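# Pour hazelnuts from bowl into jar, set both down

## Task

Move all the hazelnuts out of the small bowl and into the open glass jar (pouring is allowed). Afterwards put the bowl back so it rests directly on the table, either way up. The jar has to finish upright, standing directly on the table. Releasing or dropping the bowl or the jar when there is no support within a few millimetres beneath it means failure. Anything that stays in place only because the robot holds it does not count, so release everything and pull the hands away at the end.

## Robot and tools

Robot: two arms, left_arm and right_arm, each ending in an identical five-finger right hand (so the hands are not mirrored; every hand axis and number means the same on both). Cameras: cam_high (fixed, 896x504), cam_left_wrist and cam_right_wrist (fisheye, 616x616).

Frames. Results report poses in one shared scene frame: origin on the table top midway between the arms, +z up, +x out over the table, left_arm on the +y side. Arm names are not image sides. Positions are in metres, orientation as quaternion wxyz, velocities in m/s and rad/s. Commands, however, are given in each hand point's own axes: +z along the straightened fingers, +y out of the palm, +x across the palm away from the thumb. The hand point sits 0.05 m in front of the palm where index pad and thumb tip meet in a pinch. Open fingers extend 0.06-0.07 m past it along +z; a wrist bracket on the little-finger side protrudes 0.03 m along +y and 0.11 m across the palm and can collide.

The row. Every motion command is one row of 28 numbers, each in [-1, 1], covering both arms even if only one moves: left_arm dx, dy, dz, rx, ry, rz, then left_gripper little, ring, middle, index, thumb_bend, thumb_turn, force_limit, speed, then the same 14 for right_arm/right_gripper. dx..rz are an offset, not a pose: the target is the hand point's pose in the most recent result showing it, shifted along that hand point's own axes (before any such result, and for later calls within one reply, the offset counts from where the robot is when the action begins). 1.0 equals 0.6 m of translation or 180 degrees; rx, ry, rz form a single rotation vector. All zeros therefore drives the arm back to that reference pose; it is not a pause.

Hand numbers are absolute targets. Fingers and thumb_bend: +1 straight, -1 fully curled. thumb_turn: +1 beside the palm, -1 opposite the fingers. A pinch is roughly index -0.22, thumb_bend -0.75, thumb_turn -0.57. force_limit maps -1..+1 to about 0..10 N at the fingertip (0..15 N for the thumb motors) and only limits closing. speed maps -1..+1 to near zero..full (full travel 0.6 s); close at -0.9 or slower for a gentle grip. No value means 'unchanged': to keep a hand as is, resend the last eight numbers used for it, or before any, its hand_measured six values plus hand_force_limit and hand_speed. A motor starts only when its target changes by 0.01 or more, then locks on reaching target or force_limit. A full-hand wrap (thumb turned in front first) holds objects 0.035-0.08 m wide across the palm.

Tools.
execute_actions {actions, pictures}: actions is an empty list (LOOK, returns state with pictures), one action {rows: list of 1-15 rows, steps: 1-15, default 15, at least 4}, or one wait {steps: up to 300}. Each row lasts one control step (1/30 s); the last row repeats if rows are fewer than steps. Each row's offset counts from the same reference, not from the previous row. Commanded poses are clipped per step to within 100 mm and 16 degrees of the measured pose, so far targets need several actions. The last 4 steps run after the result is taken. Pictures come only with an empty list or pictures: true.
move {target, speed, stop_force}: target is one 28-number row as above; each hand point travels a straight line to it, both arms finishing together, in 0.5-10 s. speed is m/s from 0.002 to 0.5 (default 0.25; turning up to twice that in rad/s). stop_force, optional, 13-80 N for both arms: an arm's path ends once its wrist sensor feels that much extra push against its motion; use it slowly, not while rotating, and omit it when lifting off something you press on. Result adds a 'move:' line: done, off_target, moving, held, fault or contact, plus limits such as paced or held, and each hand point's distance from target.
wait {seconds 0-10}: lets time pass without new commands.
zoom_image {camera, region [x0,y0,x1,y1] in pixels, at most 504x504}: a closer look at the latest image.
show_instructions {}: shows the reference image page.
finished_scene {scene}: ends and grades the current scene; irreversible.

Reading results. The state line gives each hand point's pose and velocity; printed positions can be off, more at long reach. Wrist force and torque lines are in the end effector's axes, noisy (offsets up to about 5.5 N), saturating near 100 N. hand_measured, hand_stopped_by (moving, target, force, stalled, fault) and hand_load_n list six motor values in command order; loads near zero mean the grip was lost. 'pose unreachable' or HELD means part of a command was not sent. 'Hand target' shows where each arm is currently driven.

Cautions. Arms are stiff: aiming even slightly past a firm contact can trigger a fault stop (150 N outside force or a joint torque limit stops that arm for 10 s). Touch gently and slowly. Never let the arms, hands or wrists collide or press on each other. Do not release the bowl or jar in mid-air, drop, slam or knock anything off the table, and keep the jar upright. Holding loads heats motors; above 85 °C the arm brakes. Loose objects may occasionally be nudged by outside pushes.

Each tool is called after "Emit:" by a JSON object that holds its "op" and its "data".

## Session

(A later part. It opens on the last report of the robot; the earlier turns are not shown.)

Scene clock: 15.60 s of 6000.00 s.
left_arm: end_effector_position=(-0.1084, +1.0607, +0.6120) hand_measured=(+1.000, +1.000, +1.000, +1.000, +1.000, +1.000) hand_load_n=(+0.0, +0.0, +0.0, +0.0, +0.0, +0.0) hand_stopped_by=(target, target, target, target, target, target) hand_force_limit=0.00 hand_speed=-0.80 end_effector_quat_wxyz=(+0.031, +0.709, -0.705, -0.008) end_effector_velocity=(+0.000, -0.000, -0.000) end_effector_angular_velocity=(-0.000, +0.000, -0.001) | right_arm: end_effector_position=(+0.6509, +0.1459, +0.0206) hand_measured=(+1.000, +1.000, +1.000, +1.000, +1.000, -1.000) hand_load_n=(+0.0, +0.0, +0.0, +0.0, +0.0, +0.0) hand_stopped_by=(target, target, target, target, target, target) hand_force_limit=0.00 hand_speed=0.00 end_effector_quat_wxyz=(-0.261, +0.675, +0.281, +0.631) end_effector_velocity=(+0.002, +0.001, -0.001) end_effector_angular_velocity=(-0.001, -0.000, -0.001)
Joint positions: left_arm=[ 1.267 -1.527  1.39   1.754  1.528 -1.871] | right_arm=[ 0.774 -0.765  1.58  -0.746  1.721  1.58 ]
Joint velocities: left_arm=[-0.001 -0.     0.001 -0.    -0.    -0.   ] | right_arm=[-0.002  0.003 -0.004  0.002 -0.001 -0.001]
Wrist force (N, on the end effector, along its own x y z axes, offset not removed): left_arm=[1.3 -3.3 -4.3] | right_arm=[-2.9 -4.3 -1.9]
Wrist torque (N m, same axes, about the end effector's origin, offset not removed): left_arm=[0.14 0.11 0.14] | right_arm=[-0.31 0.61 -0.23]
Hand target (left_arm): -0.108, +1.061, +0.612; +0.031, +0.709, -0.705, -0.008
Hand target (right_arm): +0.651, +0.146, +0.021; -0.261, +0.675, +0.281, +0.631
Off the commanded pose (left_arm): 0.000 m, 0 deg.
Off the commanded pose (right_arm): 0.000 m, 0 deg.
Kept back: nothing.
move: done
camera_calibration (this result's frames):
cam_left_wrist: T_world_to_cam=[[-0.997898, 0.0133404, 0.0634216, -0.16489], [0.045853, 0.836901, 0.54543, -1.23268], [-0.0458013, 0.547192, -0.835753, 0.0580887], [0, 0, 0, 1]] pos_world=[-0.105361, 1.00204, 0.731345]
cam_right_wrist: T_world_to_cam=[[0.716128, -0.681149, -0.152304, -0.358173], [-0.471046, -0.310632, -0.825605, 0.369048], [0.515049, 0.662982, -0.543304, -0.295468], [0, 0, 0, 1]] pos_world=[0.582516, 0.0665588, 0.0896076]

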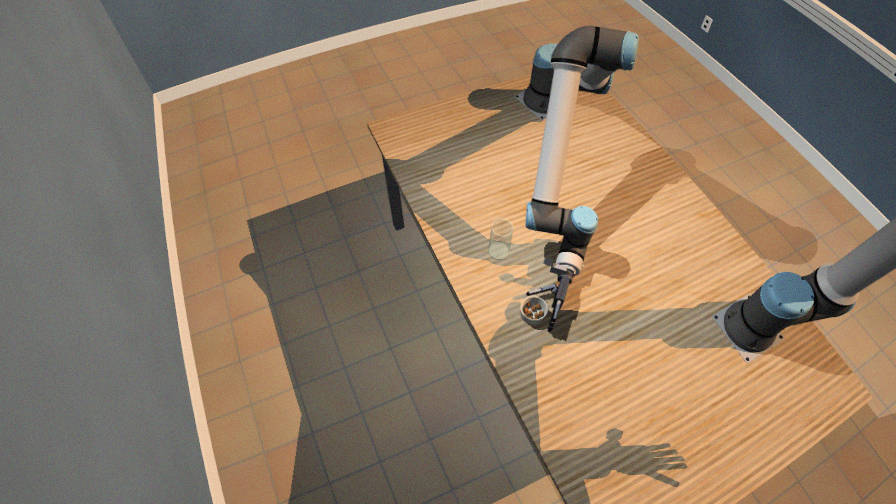

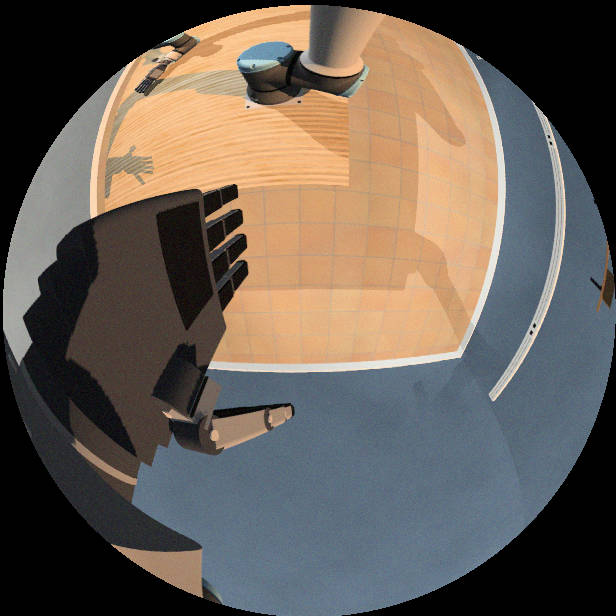

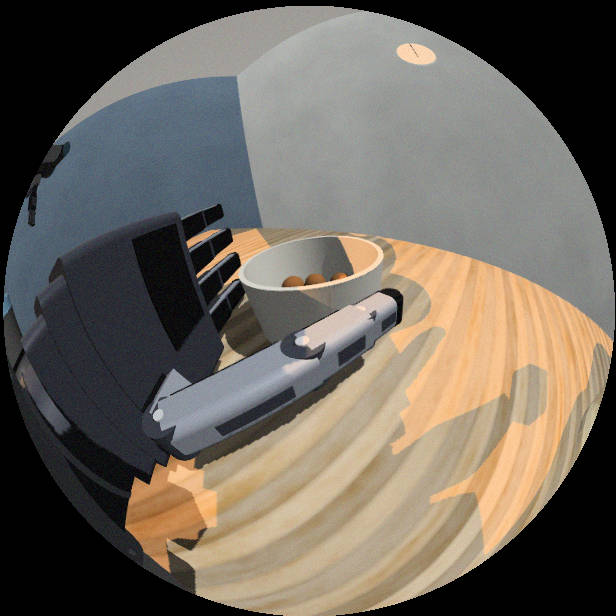

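Emit:
{"op": "move", "data": {"target": [0,0,0,0,0,0,1,1,1,1,1,1,0,-0.8,-0.003,0.022,0.012,0,0,0,1,1,1,1,1,-1,0,0], "speed": 0.015}}

Emit:
{"op": "move", "data": {"target": [0,0,0,0,0,0,1,1,1,1,1,1,0,-0.8,0.002,0.006,0.03,0,0,0,1,1,1,1,1,-1,0,0], "speed": 0.015}}

Emit:
{"op": "move", "data": {"target": [0,0,0,0,0,0,1,1,1,1,1,1,0,-0.8,0,0,0,0,0,0,1,1,-1,-1,-1,-1,0.6,-0.7]}}

Emit:
{"op": "zoom_image", "data": {"camera": "cam_high", "region": [490, 240, 610, 350]}}

Scene clock: 17.10 s of 6000.00 s.
left_arm: end_effector_position=(-0.1084, +1.0607, +0.6120) hand_measured=(+1.000, +1.000, +1.000, +1.000, +1.000, +1.000) hand_load_n=(+0.0, +0.0, +0.0, +0.0, +0.0, +0.0) hand_stopped_by=(target, target, target, target, target, target) hand_force_limit=0.00 hand_speed=-0.80 end_effector_quat_wxyz=(+0.031, +0.709, -0.705, -0.008) end_effector_velocity=(+0.000, +0.000, +0.001) end_effector_angular_velocity=(+0.001, -0.000, -0.001) | right_arm: end_effector_position=(+0.6651, +0.1417, +0.0184) hand_measured=(+1.000, +1.000, +1.000, +1.000, +1.000, -1.000) hand_load_n=(+0.0, +0.0, +0.0, +0.0, +0.0, +0.0) hand_stopped_by=(target, target, target, target, target, target) hand_force_limit=0.00 hand_speed=0.00 end_effector_quat_wxyz=(-0.261, +0.675, +0.281, +0.631) end_effector_velocity=(+0.002, -0.002, -0.002) end_effector_angular_velocity=(-0.001, +0.002, -0.001)
Joint positions: left_arm=[ 1.267 -1.527  1.39   1.754  1.528 -1.871] | right_arm=[ 0.757 -0.76   1.575 -0.746  1.704  1.579]
Joint velocities: left_arm=[-0.001  0.    -0.002  0.001  0.    -0.   ] | right_arm=[-0.003  0.001  0.001  0.    -0.002  0.001]
Wrist force (N, on the end effector, along its own x y z axes, offset not removed): left_arm=[3.2 -1.4 0.2] | right_arm=[-6.7 -1.5 0.3]
Wrist torque (N m, same axes, about the end effector's origin, offset not removed): left_arm=[0.12 -0.44 0.28] | right_arm=[-0.03 1.32 -0.23]
Hand target (left_arm): -0.108, +1.061, +0.612; +0.031, +0.709, -0.705, -0.008
Hand target (right_arm): +0.665, +0.142, +0.018; -0.261, +0.675, +0.281, +0.631
Off the commanded pose (left_arm): 0.000 m, 0 deg.
Off the commanded pose (right_arm): 0.000 m, 0 deg.
Kept back: nothing.
move: done
camera_calibration (this result's frames):
cam_left_wrist: T_world_to_cam=[[-0.997898, 0.0133404, 0.0634215, -0.16489], [0.045853, 0.836901, 0.54543, -1.23268], [-0.0458013, 0.547192, -0.835753, 0.0580885], [0, 0, 0, 1]] pos_world=[-0.105361, 1.00204, 0.731345]
cam_right_wrist: T_world_to_cam=[[0.716122, -0.681156, -0.152303, -0.37158], [-0.471048, -0.310627, -0.825605, 0.37253], [0.515057, 0.662976, -0.543304, -0.301167], [0, 0, 0, 1]] pos_world=[0.596694, 0.0622801, 0.0873447]

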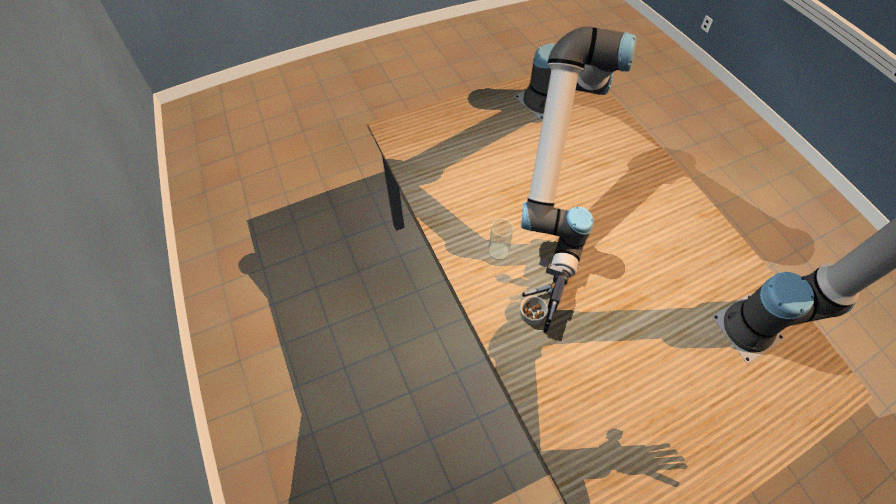

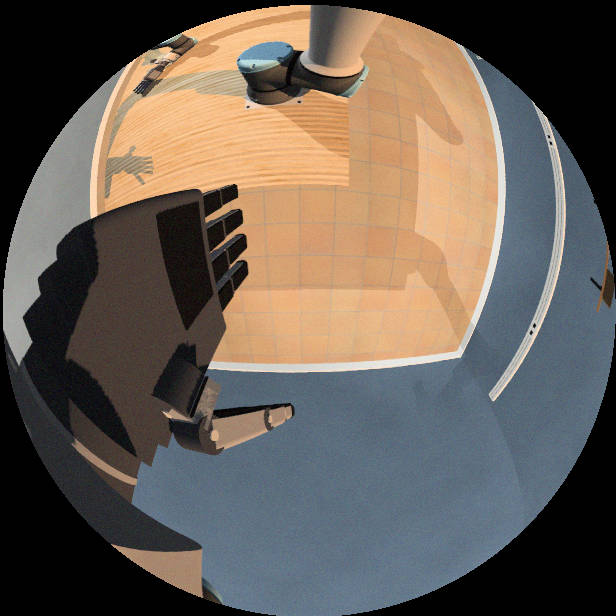

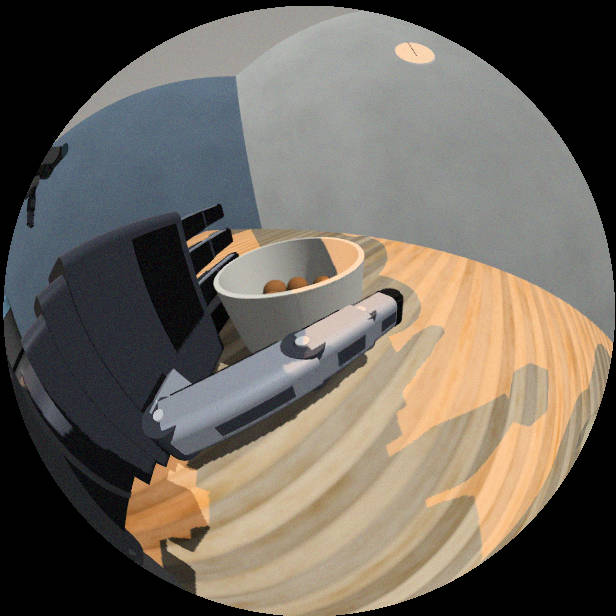

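Scene clock: 18.57 s of 6000.00 s.
left_arm: end_effector_position=(-0.1084, +1.0607, +0.6120) hand_measured=(+1.000, +1.000, +1.000, +1.000, +1.000, +1.000) hand_load_n=(+0.0, +0.0, +0.0, +0.0, +0.0, +0.0) hand_stopped_by=(target, target, target, target, target, target) hand_force_limit=0.00 hand_speed=-0.80 end_effector_quat_wxyz=(+0.031, +0.709, -0.705, -0.008) end_effector_velocity=(+0.000, +0.000, +0.001) end_effector_angular_velocity=(+0.002, -0.000, +0.000) | right_arm: end_effector_position=(+0.6803, +0.1518, +0.0183) hand_measured=(+1.000, +1.000, +1.000, +1.000, +1.000, -1.000) hand_load_n=(+0.0, +0.0, +0.0, +0.0, +0.0, +0.0) hand_stopped_by=(target, target, target, target, target, target) hand_force_limit=0.00 hand_speed=0.00 end_effector_quat_wxyz=(-0.261, +0.675, +0.280, +0.631) end_effector_velocity=(+0.002, +0.002, +0.002) end_effector_angular_velocity=(+0.002, -0.002, +0.000)
Joint positions: left_arm=[ 1.267 -1.527  1.39   1.754  1.528 -1.871] | right_arm=[ 0.75  -0.742  1.537 -0.726  1.697  1.578]
Joint velocities: left_arm=[-0.    -0.    -0.001 -0.    -0.    -0.   ] | right_arm=[-0.     0.001 -0.006  0.002 -0.001 -0.   ]
Wrist force (N, on the end effector, along its own x y z axes, offset not removed): left_arm=[2.2 -3.2 0.3] | right_arm=[-3.2 -1.4 1.0]
Wrist torque (N m, same axes, about the end effector's origin, offset not removed): left_arm=[-0.09 -0.25 0.12] | right_arm=[-0.16 0.80 -0.25]
Hand target (left_arm): -0.108, +1.061, +0.612; +0.031, +0.709, -0.705, -0.008
Hand target (right_arm): +0.680, +0.152, +0.018; -0.261, +0.675, +0.281, +0.631
Off the commanded pose (left_arm): 0.000 m, 0 deg.
Off the commanded pose (right_arm): 0.000 m, 0 deg.
Kept back: nothing.
move: done
camera_calibration (this result's frames):
cam_left_wrist: T_world_to_cam=[[-0.997898, 0.0133402, 0.0634215, -0.16489], [0.0458529, 0.836901, 0.54543, -1.23268], [-0.0458014, 0.547192, -0.835753, 0.0580886], [0, 0, 0, 1]] pos_world=[-0.105361, 1.00204, 0.731345]
cam_right_wrist: T_world_to_cam=[[0.716121, -0.681157, -0.152302, -0.375535], [-0.471043, -0.310619, -0.825612, 0.382799], [0.515063, 0.662978, -0.543295, -0.315708], [0, 0, 0, 1]] pos_world=[0.611852, 0.0724133, 0.087326]

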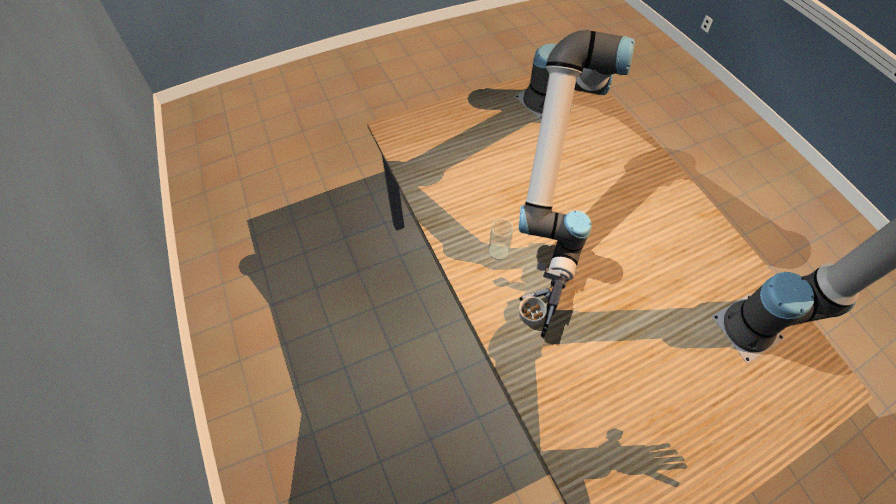

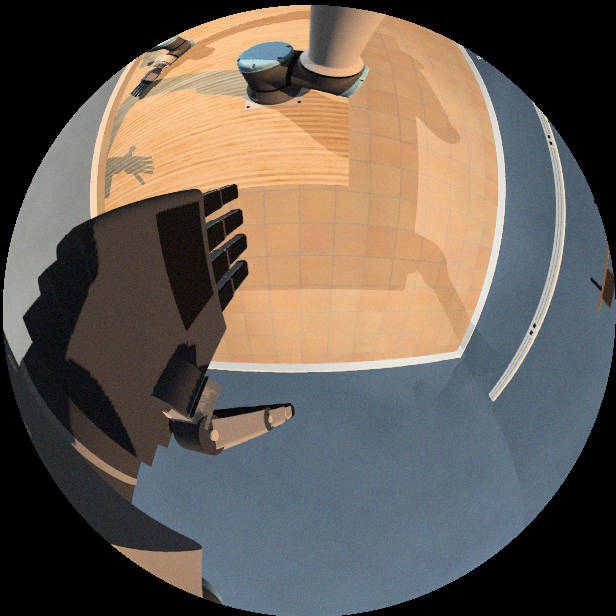

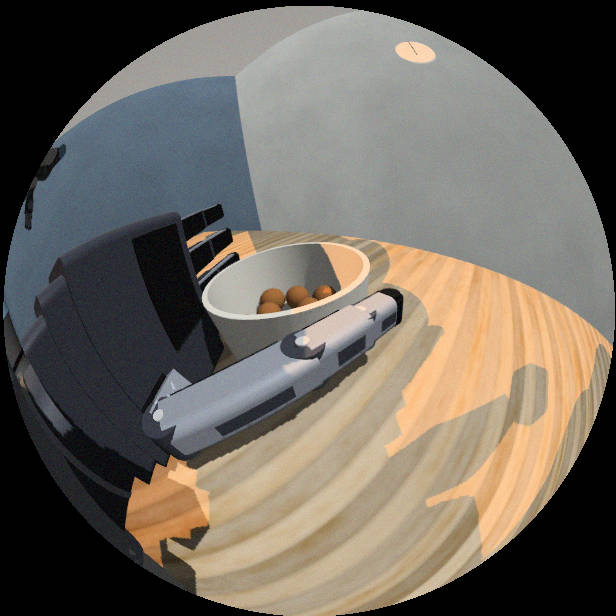

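Scene clock: 19.90 s of 6000.00 s.
left_arm: end_effector_position=(-0.1084, +1.0607, +0.6120) hand_measured=(+1.000, +1.000, +1.000, +1.000, +1.000, +1.000) hand_load_n=(+0.0, +0.0, +0.0, +0.0, +0.0, +0.0) hand_stopped_by=(target, target, target, target, target, target) hand_force_limit=0.00 hand_speed=-0.80 end_effector_quat_wxyz=(+0.031, +0.709, -0.705, -0.008) end_effector_velocity=(+0.000, -0.000, -0.000) end_effector_angular_velocity=(-0.001, +0.000, -0.000) | right_arm: end_effector_position=(+0.6803, +0.1518, +0.0183) hand_measured=(+1.000, +1.000, +0.506, +0.472, +0.730, -1.000) hand_load_n=(+0.0, +0.0, +6.0, +8.5, +19.0, +3.0) hand_stopped_by=(target, target, force, force, force, target) hand_force_limit=0.60 hand_speed=-0.70 end_effector_quat_wxyz=(-0.261, +0.675, +0.281, +0.631) end_effector_velocity=(+0.000, -0.001, -0.000) end_effector_angular_velocity=(+0.000, +0.001, -0.001)
Joint positions: left_arm=[ 1.267 -1.527  1.39   1.754  1.528 -1.871] | right_arm=[ 0.75  -0.742  1.537 -0.726  1.697  1.578]
Joint velocities: left_arm=[-0.    -0.     0.001 -0.     0.    -0.   ] | right_arm=[-0.001 -0.001  0.002  0.    -0.     0.001]
Wrist force (N, on the end effector, along its own x y z axes, offset not removed): left_arm=[0.4 -3.7 -0.7] | right_arm=[1.5 -2.8 -3.1]
Wrist torque (N m, same axes, about the end effector's origin, offset not removed): left_arm=[-0.16 0.20 -0.07] | right_arm=[0.08 -0.14 0.16]
Hand target (left_arm): -0.108, +1.061, +0.612; +0.031, +0.709, -0.705, -0.008
Hand target (right_arm): +0.680, +0.152, +0.018; -0.261, +0.675, +0.280, +0.631
Off the commanded pose (left_arm): 0.000 m, 0 deg.
Off the commanded pose (right_arm): 0.000 m, 0 deg.
Kept back: nothing.
move: done
camera_calibration (this result's frames):
cam_left_wrist: T_world_to_cam=[[-0.997898, 0.0133404, 0.0634215, -0.16489], [0.045853, 0.836901, 0.54543, -1.23268], [-0.0458013, 0.547192, -0.835753, 0.0580887], [0, 0, 0, 1]] pos_world=[-0.105361, 1.00204, 0.731345]
cam_right_wrist: T_world_to_cam=[[0.716118, -0.681161, -0.152299, -0.375557], [-0.471061, -0.310643, -0.825592, 0.3828], [0.515051, 0.662963, -0.543326, -0.315696], [0, 0, 0, 1]] pos_world=[0.611865, 0.0723945, 0.0873142]

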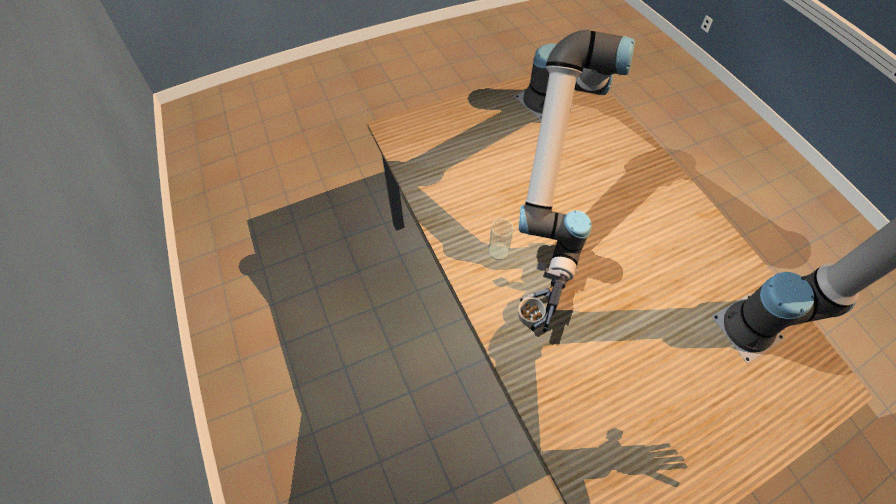

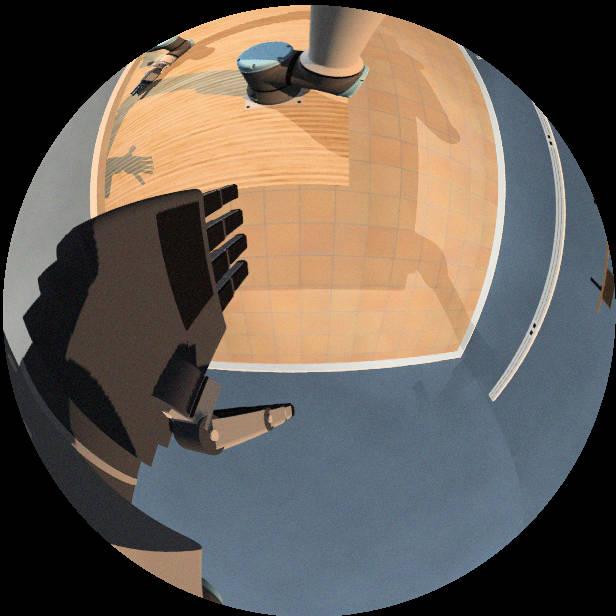

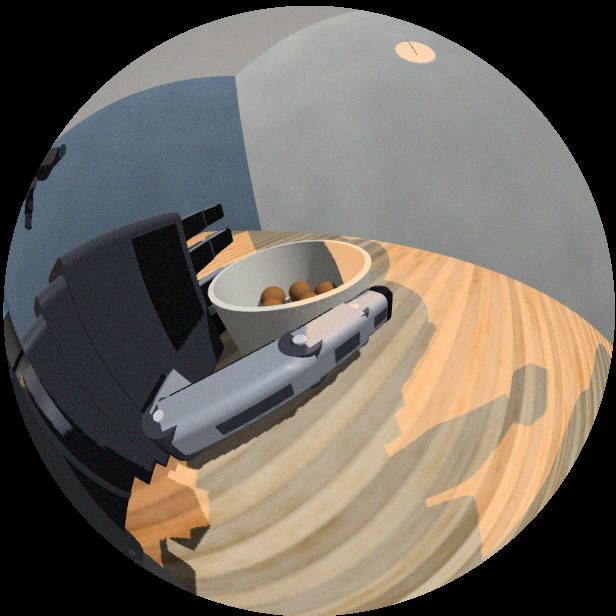

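Region (490, 240, 610, 350) of cam_high's 896x504 image, scaled by 4.200, with more detail than that image has; it fills the top 462 rows of this view, and the rest is white.

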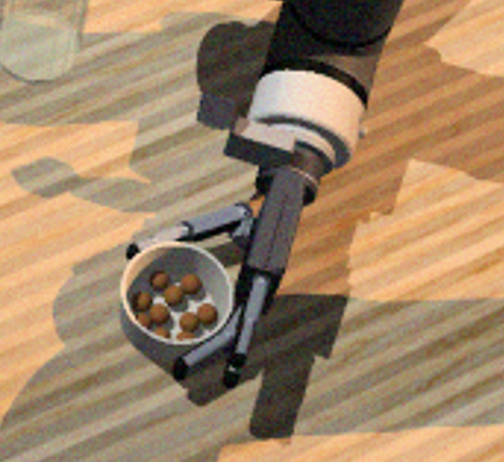

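Emit:
{"op": "move", "data": {"target": [0,0,0,0,0,0,1,1,1,1,1,1,0,-0.8,0.05,0,-0.0035,0,0,0,1,1,-1,-1,-1,-1,0.6,-0.7], "speed": 0.03}}

Scene clock: 21.47 s of 6000.00 s.
left_arm: end_effector_position=(-0.1084, +1.0607, +0.6120) hand_measured=(+1.000, +1.000, +1.000, +1.000, +1.000, +1.000) hand_load_n=(+0.0, +0.0, +0.0, +0.0, +0.0, +0.0) hand_stopped_by=(target, target, target, target, target, target) hand_force_limit=0.00 hand_speed=-0.80 end_effector_quat_wxyz=(+0.031, +0.709, -0.705, -0.008) end_effector_velocity=(-0.000, -0.000, +0.000) end_effector_angular_velocity=(+0.000, -0.000, +0.001) | right_arm: end_effector_position=(+0.6802, +0.1517, +0.0482) hand_measured=(+1.000, +1.000, +0.506, +0.472, +0.730, -1.000) hand_load_n=(+0.0, +0.0, +6.0, +8.5, +19.0, +3.0) hand_stopped_by=(target, target, force, force, force, target) hand_force_limit=0.60 hand_speed=-0.70 end_effector_quat_wxyz=(-0.261, +0.675, +0.281, +0.631) end_effector_velocity=(-0.000, +0.001, +0.002) end_effector_angular_velocity=(+0.001, +0.000, +0.000)
Joint positions: left_arm=[ 1.267 -1.527  1.39   1.754  1.528 -1.871] | right_arm=[ 0.75  -0.776  1.535 -0.69   1.697  1.578]
Joint velocities: left_arm=[ 0.    -0.001  0.     0.     0.    -0.   ] | right_arm=[ 0.    -0.001 -0.001  0.002  0.     0.001]
Wrist force (N, on the end effector, along its own x y z axes, offset not removed): left_arm=[4.6 -1.6 3.3] | right_arm=[1.3 -2.2 -0.5]
Wrist torque (N m, same axes, about the end effector's origin, offset not removed): left_arm=[0.05 -0.60 0.39] | right_arm=[-0.11 -0.27 0.13]
Hand target (left_arm): -0.108, +1.061, +0.612; +0.031, +0.709, -0.705, -0.008
Hand target (right_arm): +0.680, +0.152, +0.048; -0.261, +0.675, +0.281, +0.631
Off the commanded pose (left_arm): 0.000 m, 0 deg.
Off the commanded pose (right_arm): 0.000 m, 0 deg.
Kept back: nothing.
move: done
camera_calibration (this result's frames):
cam_left_wrist: T_world_to_cam=[[-0.997898, 0.0133405, 0.0634215, -0.16489], [0.0458531, 0.836901, 0.54543, -1.23268], [-0.0458012, 0.547192, -0.835753, 0.0580885], [0, 0, 0, 1]] pos_world=[-0.105361, 1.00204, 0.731345]
cam_right_wrist: T_world_to_cam=[[0.716119, -0.681162, -0.152291, -0.371011], [-0.471055, -0.310647, -0.825594, 0.407449], [0.515055, 0.662961, -0.543324, -0.299389], [0, 0, 0, 1]] pos_world=[0.611821, 0.0723376, 0.117221]

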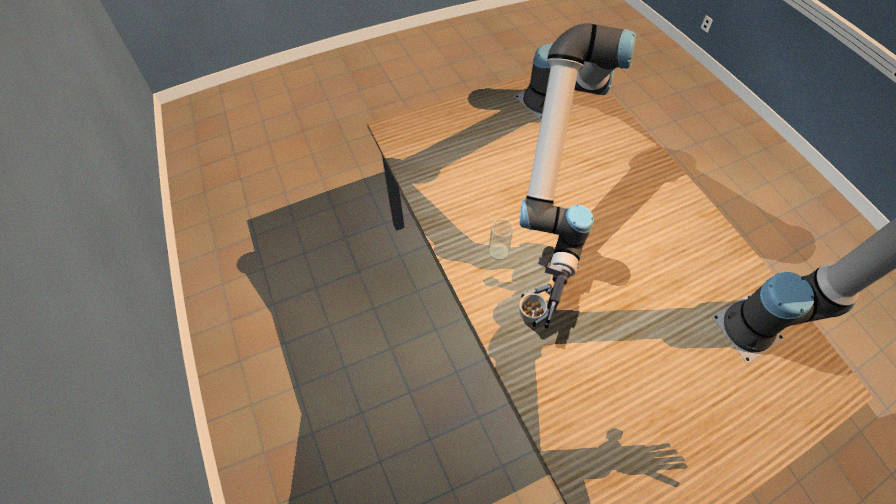

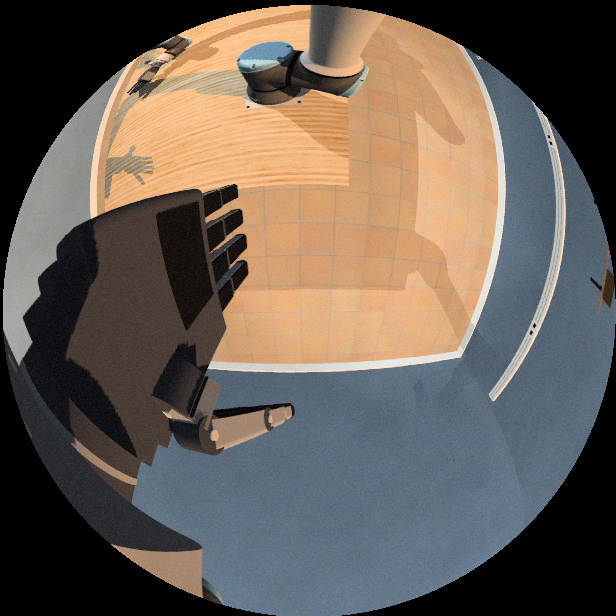

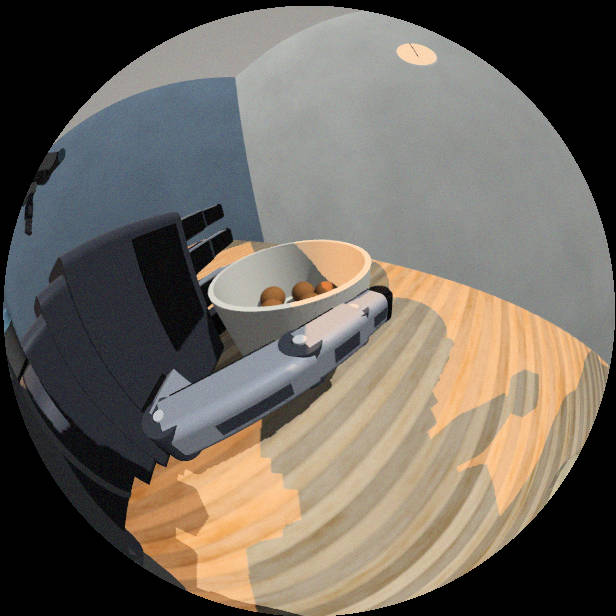

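Emit:
{"op": "move", "data": {"target": [0,0,0,0,0,0,1,1,1,1,1,1,0,-0.8,0.25,0,-0.1,0,0,0,1,1,-1,-1,-1,-1,0.6,-0.7], "speed": 0.08}}

Emit:
{"op": "move", "data": {"target": [0,0,0,0,0,0,1,1,1,1,1,1,0,-0.8,-0.018,0.122,-0.26,0,0,0.14,1,1,-1,-1,-1,-1,0.6,-0.7], "speed": 0.08}}

Scene clock: 24.13 s of 6000.00 s.
left_arm: end_effector_position=(-0.1084, +1.0607, +0.6120) hand_measured=(+1.000, +1.000, +1.000, +1.000, +1.000, +1.000) hand_load_n=(+0.0, +0.0, +0.0, +0.0, +0.0, +0.0) hand_stopped_by=(target, target, target, target, target, target) hand_force_limit=0.00 hand_speed=-0.80 end_effector_quat_wxyz=(+0.031, +0.709, -0.705, -0.008) end_effector_velocity=(-0.000, -0.000, +0.000) end_effector_angular_velocity=(+0.000, -0.000, +0.000) | right_arm: end_effector_position=(+0.6452, +0.1165, +0.2017) hand_measured=(+1.000, +1.000, +0.506, +0.472, +0.730, -1.000) hand_load_n=(+0.0, +0.0, +6.0, +8.5, +18.5, +3.0) hand_stopped_by=(target, target, force, force, force, target) hand_force_limit=0.60 hand_speed=-0.70 end_effector_quat_wxyz=(-0.261, +0.675, +0.281, +0.631) end_effector_velocity=(-0.001, -0.001, +0.000) end_effector_angular_velocity=(-0.001, +0.002, +0.001)
Joint positions: left_arm=[ 1.267 -1.527  1.39   1.754  1.528 -1.871] | right_arm=[ 0.758 -0.995  1.599 -0.535  1.705  1.579]
Joint velocities: left_arm=[ 0.001 -0.    -0.     0.    -0.     0.   ] | right_arm=[ 0.    -0.002  0.002  0.002 -0.     0.001]
Wrist force (N, on the end effector, along its own x y z axes, offset not removed): left_arm=[1.5 -6.6 -0.2] | right_arm=[-6.5 0.6 1.3]
Wrist torque (N m, same axes, about the end effector's origin, offset not removed): left_arm=[-0.41 0.01 0.04] | right_arm=[0.15 0.93 -0.10]
Hand target (left_arm): -0.108, +1.061, +0.612; +0.031, +0.709, -0.705, -0.008
Hand target (right_arm): +0.645, +0.116, +0.202; -0.261, +0.675, +0.281, +0.631
Off the commanded pose (left_arm): 0.000 m, 0 deg.
Off the commanded pose (right_arm): 0.000 m, 0 deg.
Kept back: nothing.
move: done
camera_calibration (this result's frames):
cam_left_wrist: T_world_to_cam=[[-0.997898, 0.0133404, 0.0634215, -0.16489], [0.045853, 0.836901, 0.54543, -1.23268], [-0.0458013, 0.547192, -0.835753, 0.0580884], [0, 0, 0, 1]] pos_world=[-0.105361, 1.00204, 0.731345]
cam_right_wrist: T_world_to_cam=[[0.716117, -0.681164, -0.152288, -0.346517], [-0.471057, -0.310652, -0.825591, 0.506692], [0.515054, 0.662957, -0.54333, -0.174614], [0, 0, 0, 1]] pos_world=[0.576764, 0.0371316, 0.270677]

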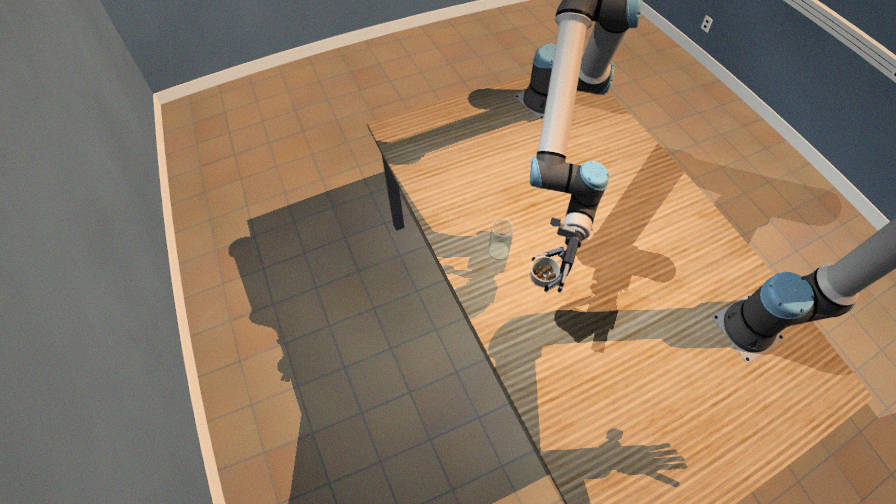

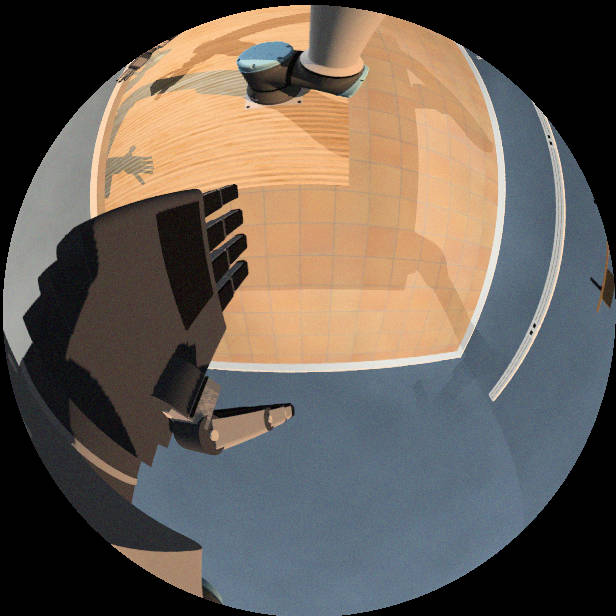

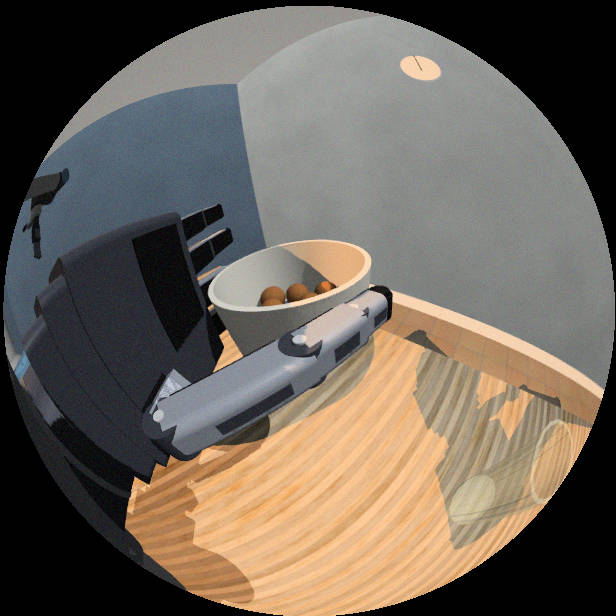

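Scene clock: 27.30 s of 6000.00 s.
left_arm: end_effector_position=(-0.1084, +1.0607, +0.6120) hand_measured=(+1.000, +1.000, +1.000, +1.000, +1.000, +1.000) hand_load_n=(+0.0, +0.0, +0.0, +0.0, +0.0, +0.0) hand_stopped_by=(target, target, target, target, target, target) hand_force_limit=0.00 hand_speed=-0.80 end_effector_quat_wxyz=(+0.031, +0.709, -0.705, -0.008) end_effector_velocity=(-0.000, -0.000, -0.000) end_effector_angular_velocity=(+0.000, -0.000, +0.001) | right_arm: end_effector_position=(+0.5865, -0.0458, +0.2013) hand_measured=(+1.000, +1.000, +0.506, +0.472, +0.730, -1.000) hand_load_n=(+0.0, +0.0, +5.5, +8.5, +19.0, +2.5) hand_stopped_by=(target, target, force, force, force, target) hand_force_limit=0.60 hand_speed=-0.70 end_effector_quat_wxyz=(-0.392, +0.720, +0.127, +0.559) end_effector_velocity=(-0.000, -0.001, +0.000) end_effector_angular_velocity=(+0.004, +0.004, +0.001)
Joint positions: left_arm=[ 1.267 -1.527  1.39   1.754  1.528 -1.871] | right_arm=[ 0.645 -1.259  1.966 -0.639  1.592  2.01 ]
Joint velocities: left_arm=[ 0.001 -0.     0.    -0.     0.     0.   ] | right_arm=[-0.002 -0.002  0.003 -0.001 -0.003  0.005]
Wrist force (N, on the end effector, along its own x y z axes, offset not removed): left_arm=[4.7 0.6 0.4] | right_arm=[-5.5 2.6 2.0]
Wrist torque (N m, same axes, about the end effector's origin, offset not removed): left_arm=[0.35 -0.65 0.44] | right_arm=[0.38 0.78 0.06]
Hand target (left_arm): -0.108, +1.061, +0.612; +0.031, +0.709, -0.705, -0.008
Hand target (right_arm): +0.586, -0.046, +0.201; -0.392, +0.720, +0.127, +0.558
Off the commanded pose (left_arm): 0.000 m, 0 deg.
Off the commanded pose (right_arm): 0.000 m, 0 deg.
Kept back: nothing.
move: done
camera_calibration (this result's frames):
cam_left_wrist: T_world_to_cam=[[-0.997898, 0.0133403, 0.0634215, -0.16489], [0.0458529, 0.836901, 0.54543, -1.23268], [-0.0458013, 0.547191, -0.835753, 0.0580888], [0, 0, 0, 1]] pos_world=[-0.105361, 1.00204, 0.731345]
cam_right_wrist: T_world_to_cam=[[0.584813, -0.589298, -0.557424, -0.252313], [-0.716555, -0.0532222, -0.695497, 0.55791], [0.380188, 0.806161, -0.45339, 0.0305531], [0, 0, 0, 1]] pos_world=[0.535713, -0.143625, 0.261232]

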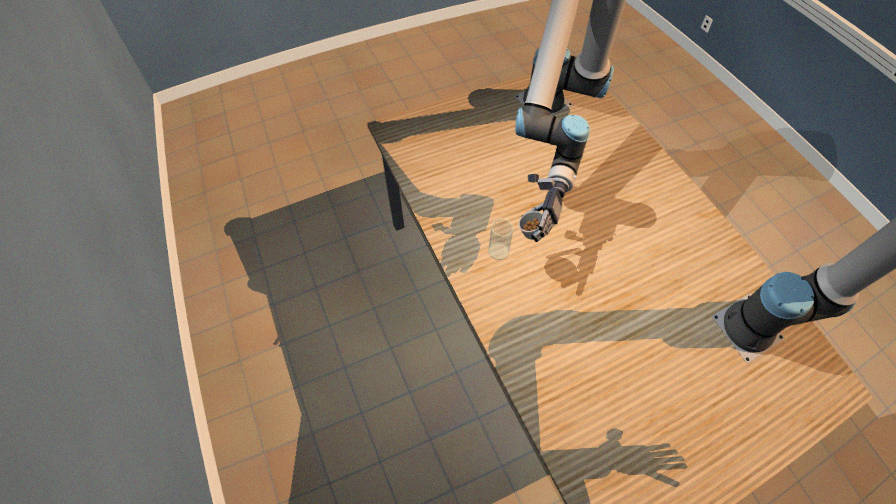

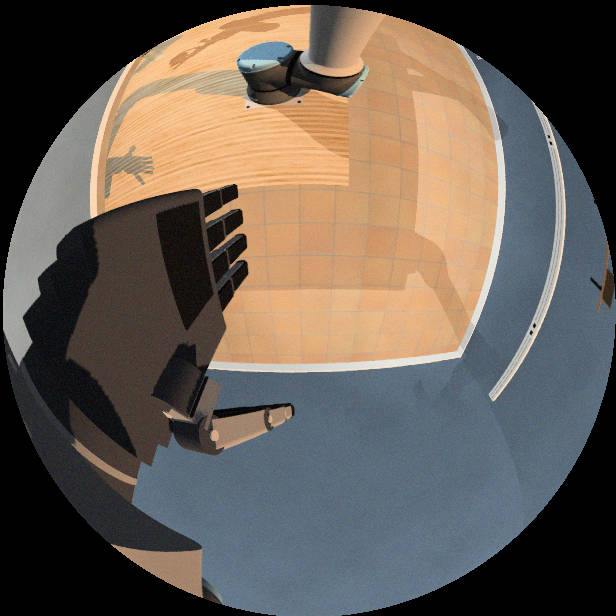

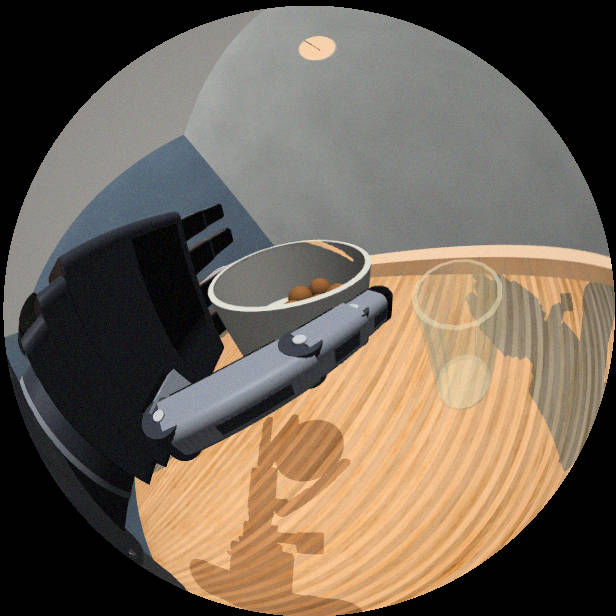

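Emit:
{"op": "move", "data": {"target": [0,0,0,0,0,0,1,1,1,1,1,1,0,-0.8,0.042,0.055,0.022,0,0,0.14,1,1,-1,-1,-1,-1,0.6,-0.7], "speed": 0.07}}

Scene clock: 31.00 s of 6000.00 s.
left_arm: end_effector_position=(-0.1084, +1.0607, +0.6120) hand_measured=(+1.000, +1.000, +1.000, +1.000, +1.000, +1.000) hand_load_n=(+0.0, +0.0, +0.0, +0.0, +0.0, +0.0) hand_stopped_by=(target, target, target, target, target, target) hand_force_limit=0.00 hand_speed=-0.80 end_effector_quat_wxyz=(+0.031, +0.709, -0.705, -0.008) end_effector_velocity=(+0.000, -0.000, -0.000) end_effector_angular_velocity=(-0.000, -0.000, -0.000) | right_arm: end_effector_position=(+0.6248, -0.0647, +0.2091) hand_measured=(+1.000, +1.000, +0.506, +0.472, +0.730, -1.000) hand_load_n=(+0.0, +0.0, +5.5, +8.0, +19.0, +2.5) hand_stopped_by=(target, target, force, force, force, target) hand_force_limit=0.60 hand_speed=-0.70 end_effector_quat_wxyz=(-0.505, +0.730, -0.033, +0.460) end_effector_velocity=(+0.001, -0.001, +0.000) end_effector_angular_velocity=(+0.008, +0.008, -0.001)
Joint positions: left_arm=[ 1.267 -1.527  1.39   1.754  1.528 -1.871] | right_arm=[ 0.536 -1.284  1.956 -0.603  1.484  2.442]
Joint velocities: left_arm=[-0.    -0.     0.001 -0.     0.     0.   ] | right_arm=[-0.003 -0.001  0.001  0.    -0.003  0.011]
Wrist force (N, on the end effector, along its own x y z axes, offset not removed): left_arm=[2.3 -1.7 2.5] | right_arm=[-3.6 4.2 3.2]
Wrist torque (N m, same axes, about the end effector's origin, offset not removed): left_arm=[0.00 -0.29 0.12] | right_arm=[0.49 0.55 0.14]
Hand target (left_arm): -0.108, +1.061, +0.612; +0.031, +0.709, -0.705, -0.008
Hand target (right_arm): +0.625, -0.065, +0.209; -0.505, +0.730, -0.033, +0.460
Off the commanded pose (left_arm): 0.000 m, 0 deg.
Off the commanded pose (right_arm): 0.000 m, 0 deg.
Kept back: nothing.
move: done
camera_calibration (this result's frames):
cam_left_wrist: T_world_to_cam=[[-0.997898, 0.0133404, 0.0634216, -0.16489], [0.045853, 0.836901, 0.54543, -1.23268], [-0.0458013, 0.547192, -0.835753, 0.0580886], [0, 0, 0, 1]] pos_world=[-0.105361, 1.00204, 0.731344]
cam_right_wrist: T_world_to_cam=[[0.347305, -0.381259, -0.85675, -0.0570912], [-0.891972, 0.147665, -0.427294, 0.656285], [0.289422, 0.912599, -0.288788, 0.0638986], [0, 0, 0, 1]] pos_world=[0.586723, -0.17699, 0.249967]

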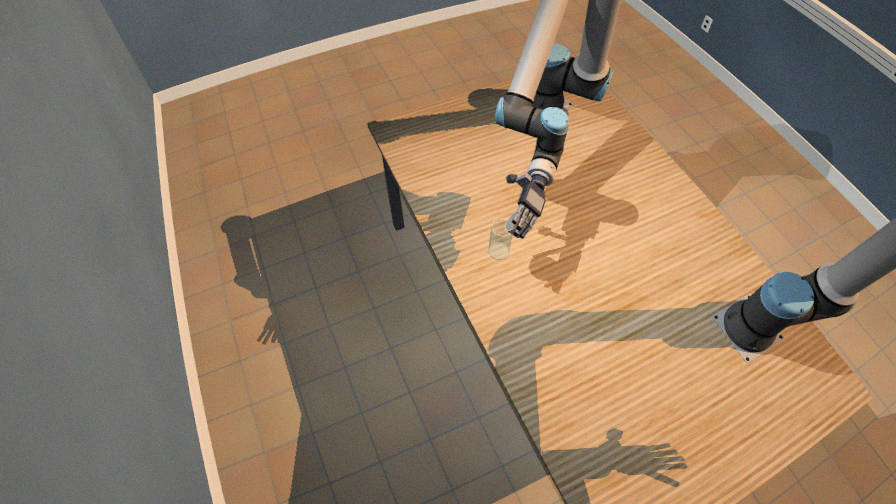

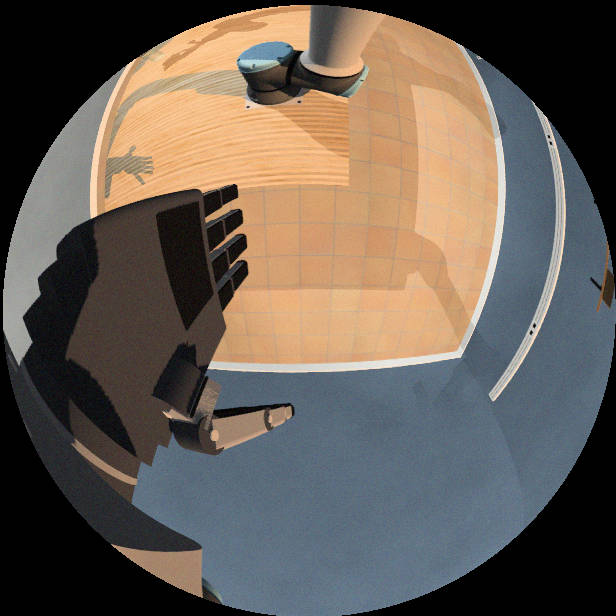

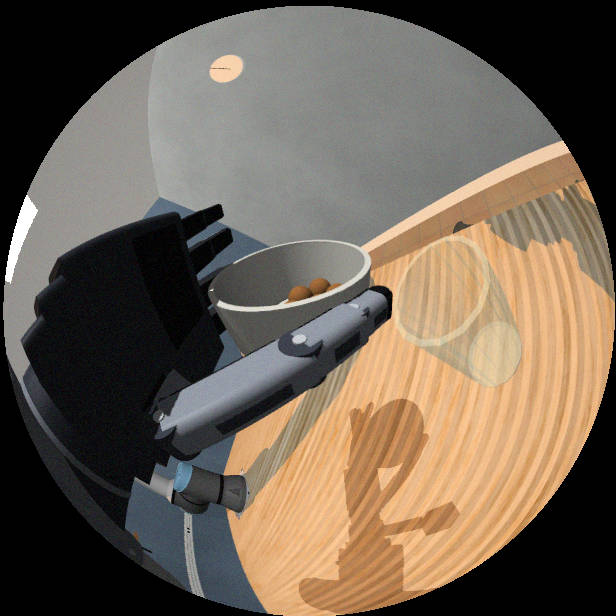

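Emit:
{"op": "move", "data": {"target": [0,0,0,0,0,0,1,1,1,1,1,1,0,-0.8,0.006,0.022,0.008,0,0,0.11,1,1,-1,-1,-1,-1,0.6,-0.7], "speed": 0.05}}

Scene clock: 34.93 s of 6000.00 s.
left_arm: end_effector_position=(-0.1084, +1.0607, +0.6120) hand_measured=(+1.000, +1.000, +1.000, +1.000, +1.000, +1.000) hand_load_n=(+0.0, +0.0, +0.0, +0.0, +0.0, +0.0) hand_stopped_by=(target, target, target, target, target, target) hand_force_limit=0.00 hand_speed=-0.80 end_effector_quat_wxyz=(+0.031, +0.709, -0.705, -0.008) end_effector_velocity=(+0.000, +0.000, +0.000) end_effector_angular_velocity=(-0.000, +0.000, -0.001) | right_arm: end_effector_position=(+0.6357, -0.0695, +0.2009) hand_measured=(+1.000, +1.000, +0.506, +0.472, +0.730, -1.000) hand_load_n=(+0.0, +0.0, +5.5, +8.0, +19.0, +2.0) hand_stopped_by=(target, target, force, force, force, target) hand_force_limit=0.60 hand_speed=-0.70 end_effector_quat_wxyz=(-0.576, +0.714, -0.158, +0.366) end_effector_velocity=(+0.001, -0.000, -0.001) end_effector_angular_velocity=(+0.008, +0.008, -0.002)
Joint positions: left_arm=[ 1.267 -1.527  1.39   1.754  1.528 -1.871] | right_arm=[ 0.481 -1.278  1.964 -0.616  1.429  2.783]
Joint velocities: left_arm=[-0.  0. -0.  0. -0.  0.] | right_arm=[-0.002  0.002 -0.001 -0.001 -0.001  0.011]
Wrist force (N, on the end effector, along its own x y z axes, offset not removed): left_arm=[3.2 -0.4 3.2] | right_arm=[-0.8 1.1 -0.9]
Wrist torque (N m, same axes, about the end effector's origin, offset not removed): left_arm=[0.13 -0.41 0.41] | right_arm=[0.07 0.26 -0.08]
Hand target (left_arm): -0.108, +1.061, +0.612; +0.031, +0.709, -0.705, -0.008
Hand target (right_arm): +0.636, -0.070, +0.201; -0.576, +0.713, -0.158, +0.366
Off the commanded pose (left_arm): 0.000 m, 0 deg.
Off the commanded pose (right_arm): 0.000 m, 0 deg.
Kept back: nothing.
move: done
camera_calibration (this result's frames):
cam_left_wrist: T_world_to_cam=[[-0.997898, 0.0133404, 0.0634215, -0.16489], [0.045853, 0.836901, 0.54543, -1.23268], [-0.0458013, 0.547192, -0.835753, 0.0580886], [0, 0, 0, 1]] pos_world=[-0.105361, 1.00204, 0.731345]
cam_right_wrist: T_world_to_cam=[[0.115145, -0.161573, -0.98012, 0.117909], [-0.958588, 0.240659, -0.152288, 0.656771], [0.26048, 0.957067, -0.127171, 0.0518545], [0, 0, 0, 1]] pos_world=[0.602489, -0.188635, 0.222178]

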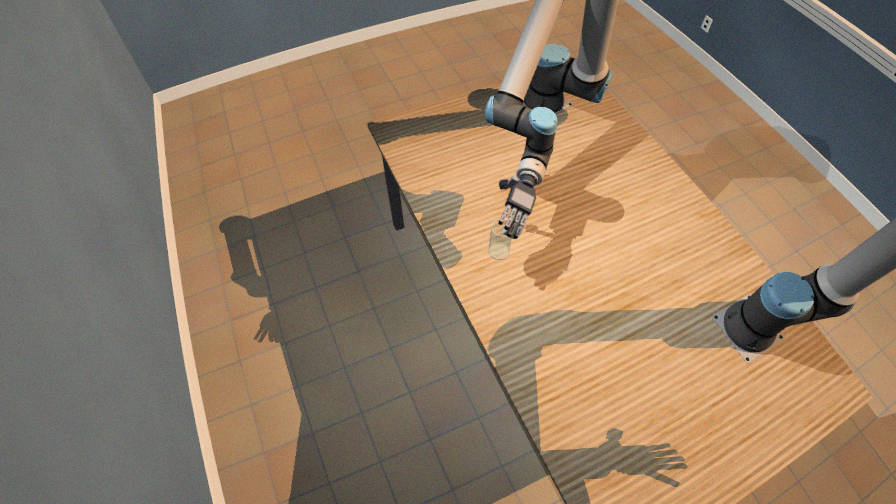

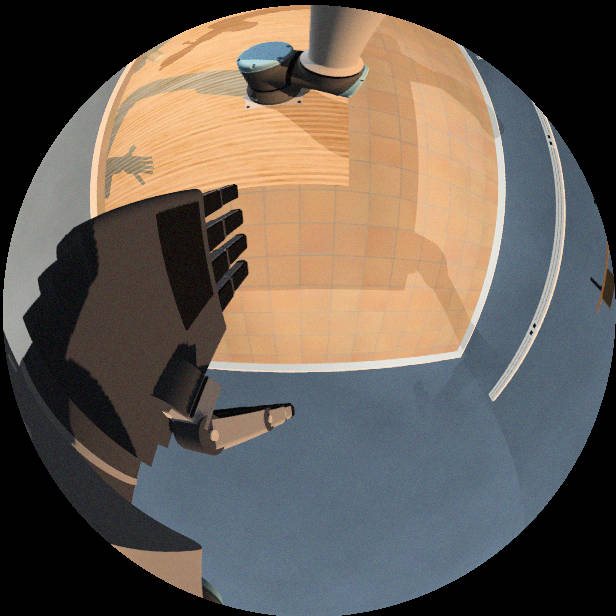

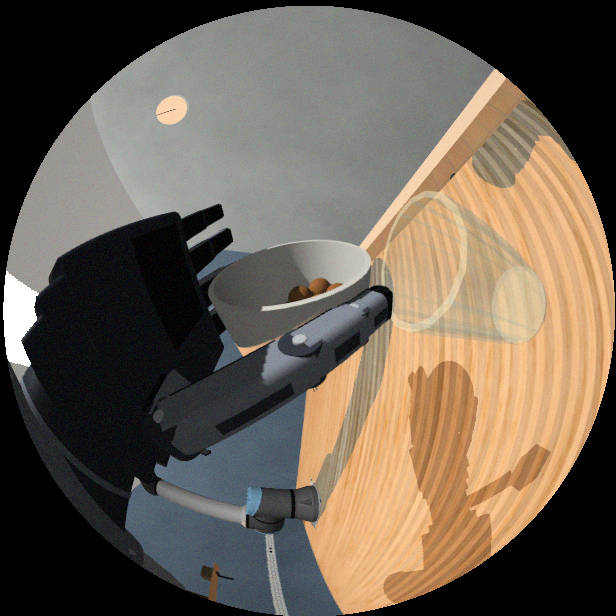

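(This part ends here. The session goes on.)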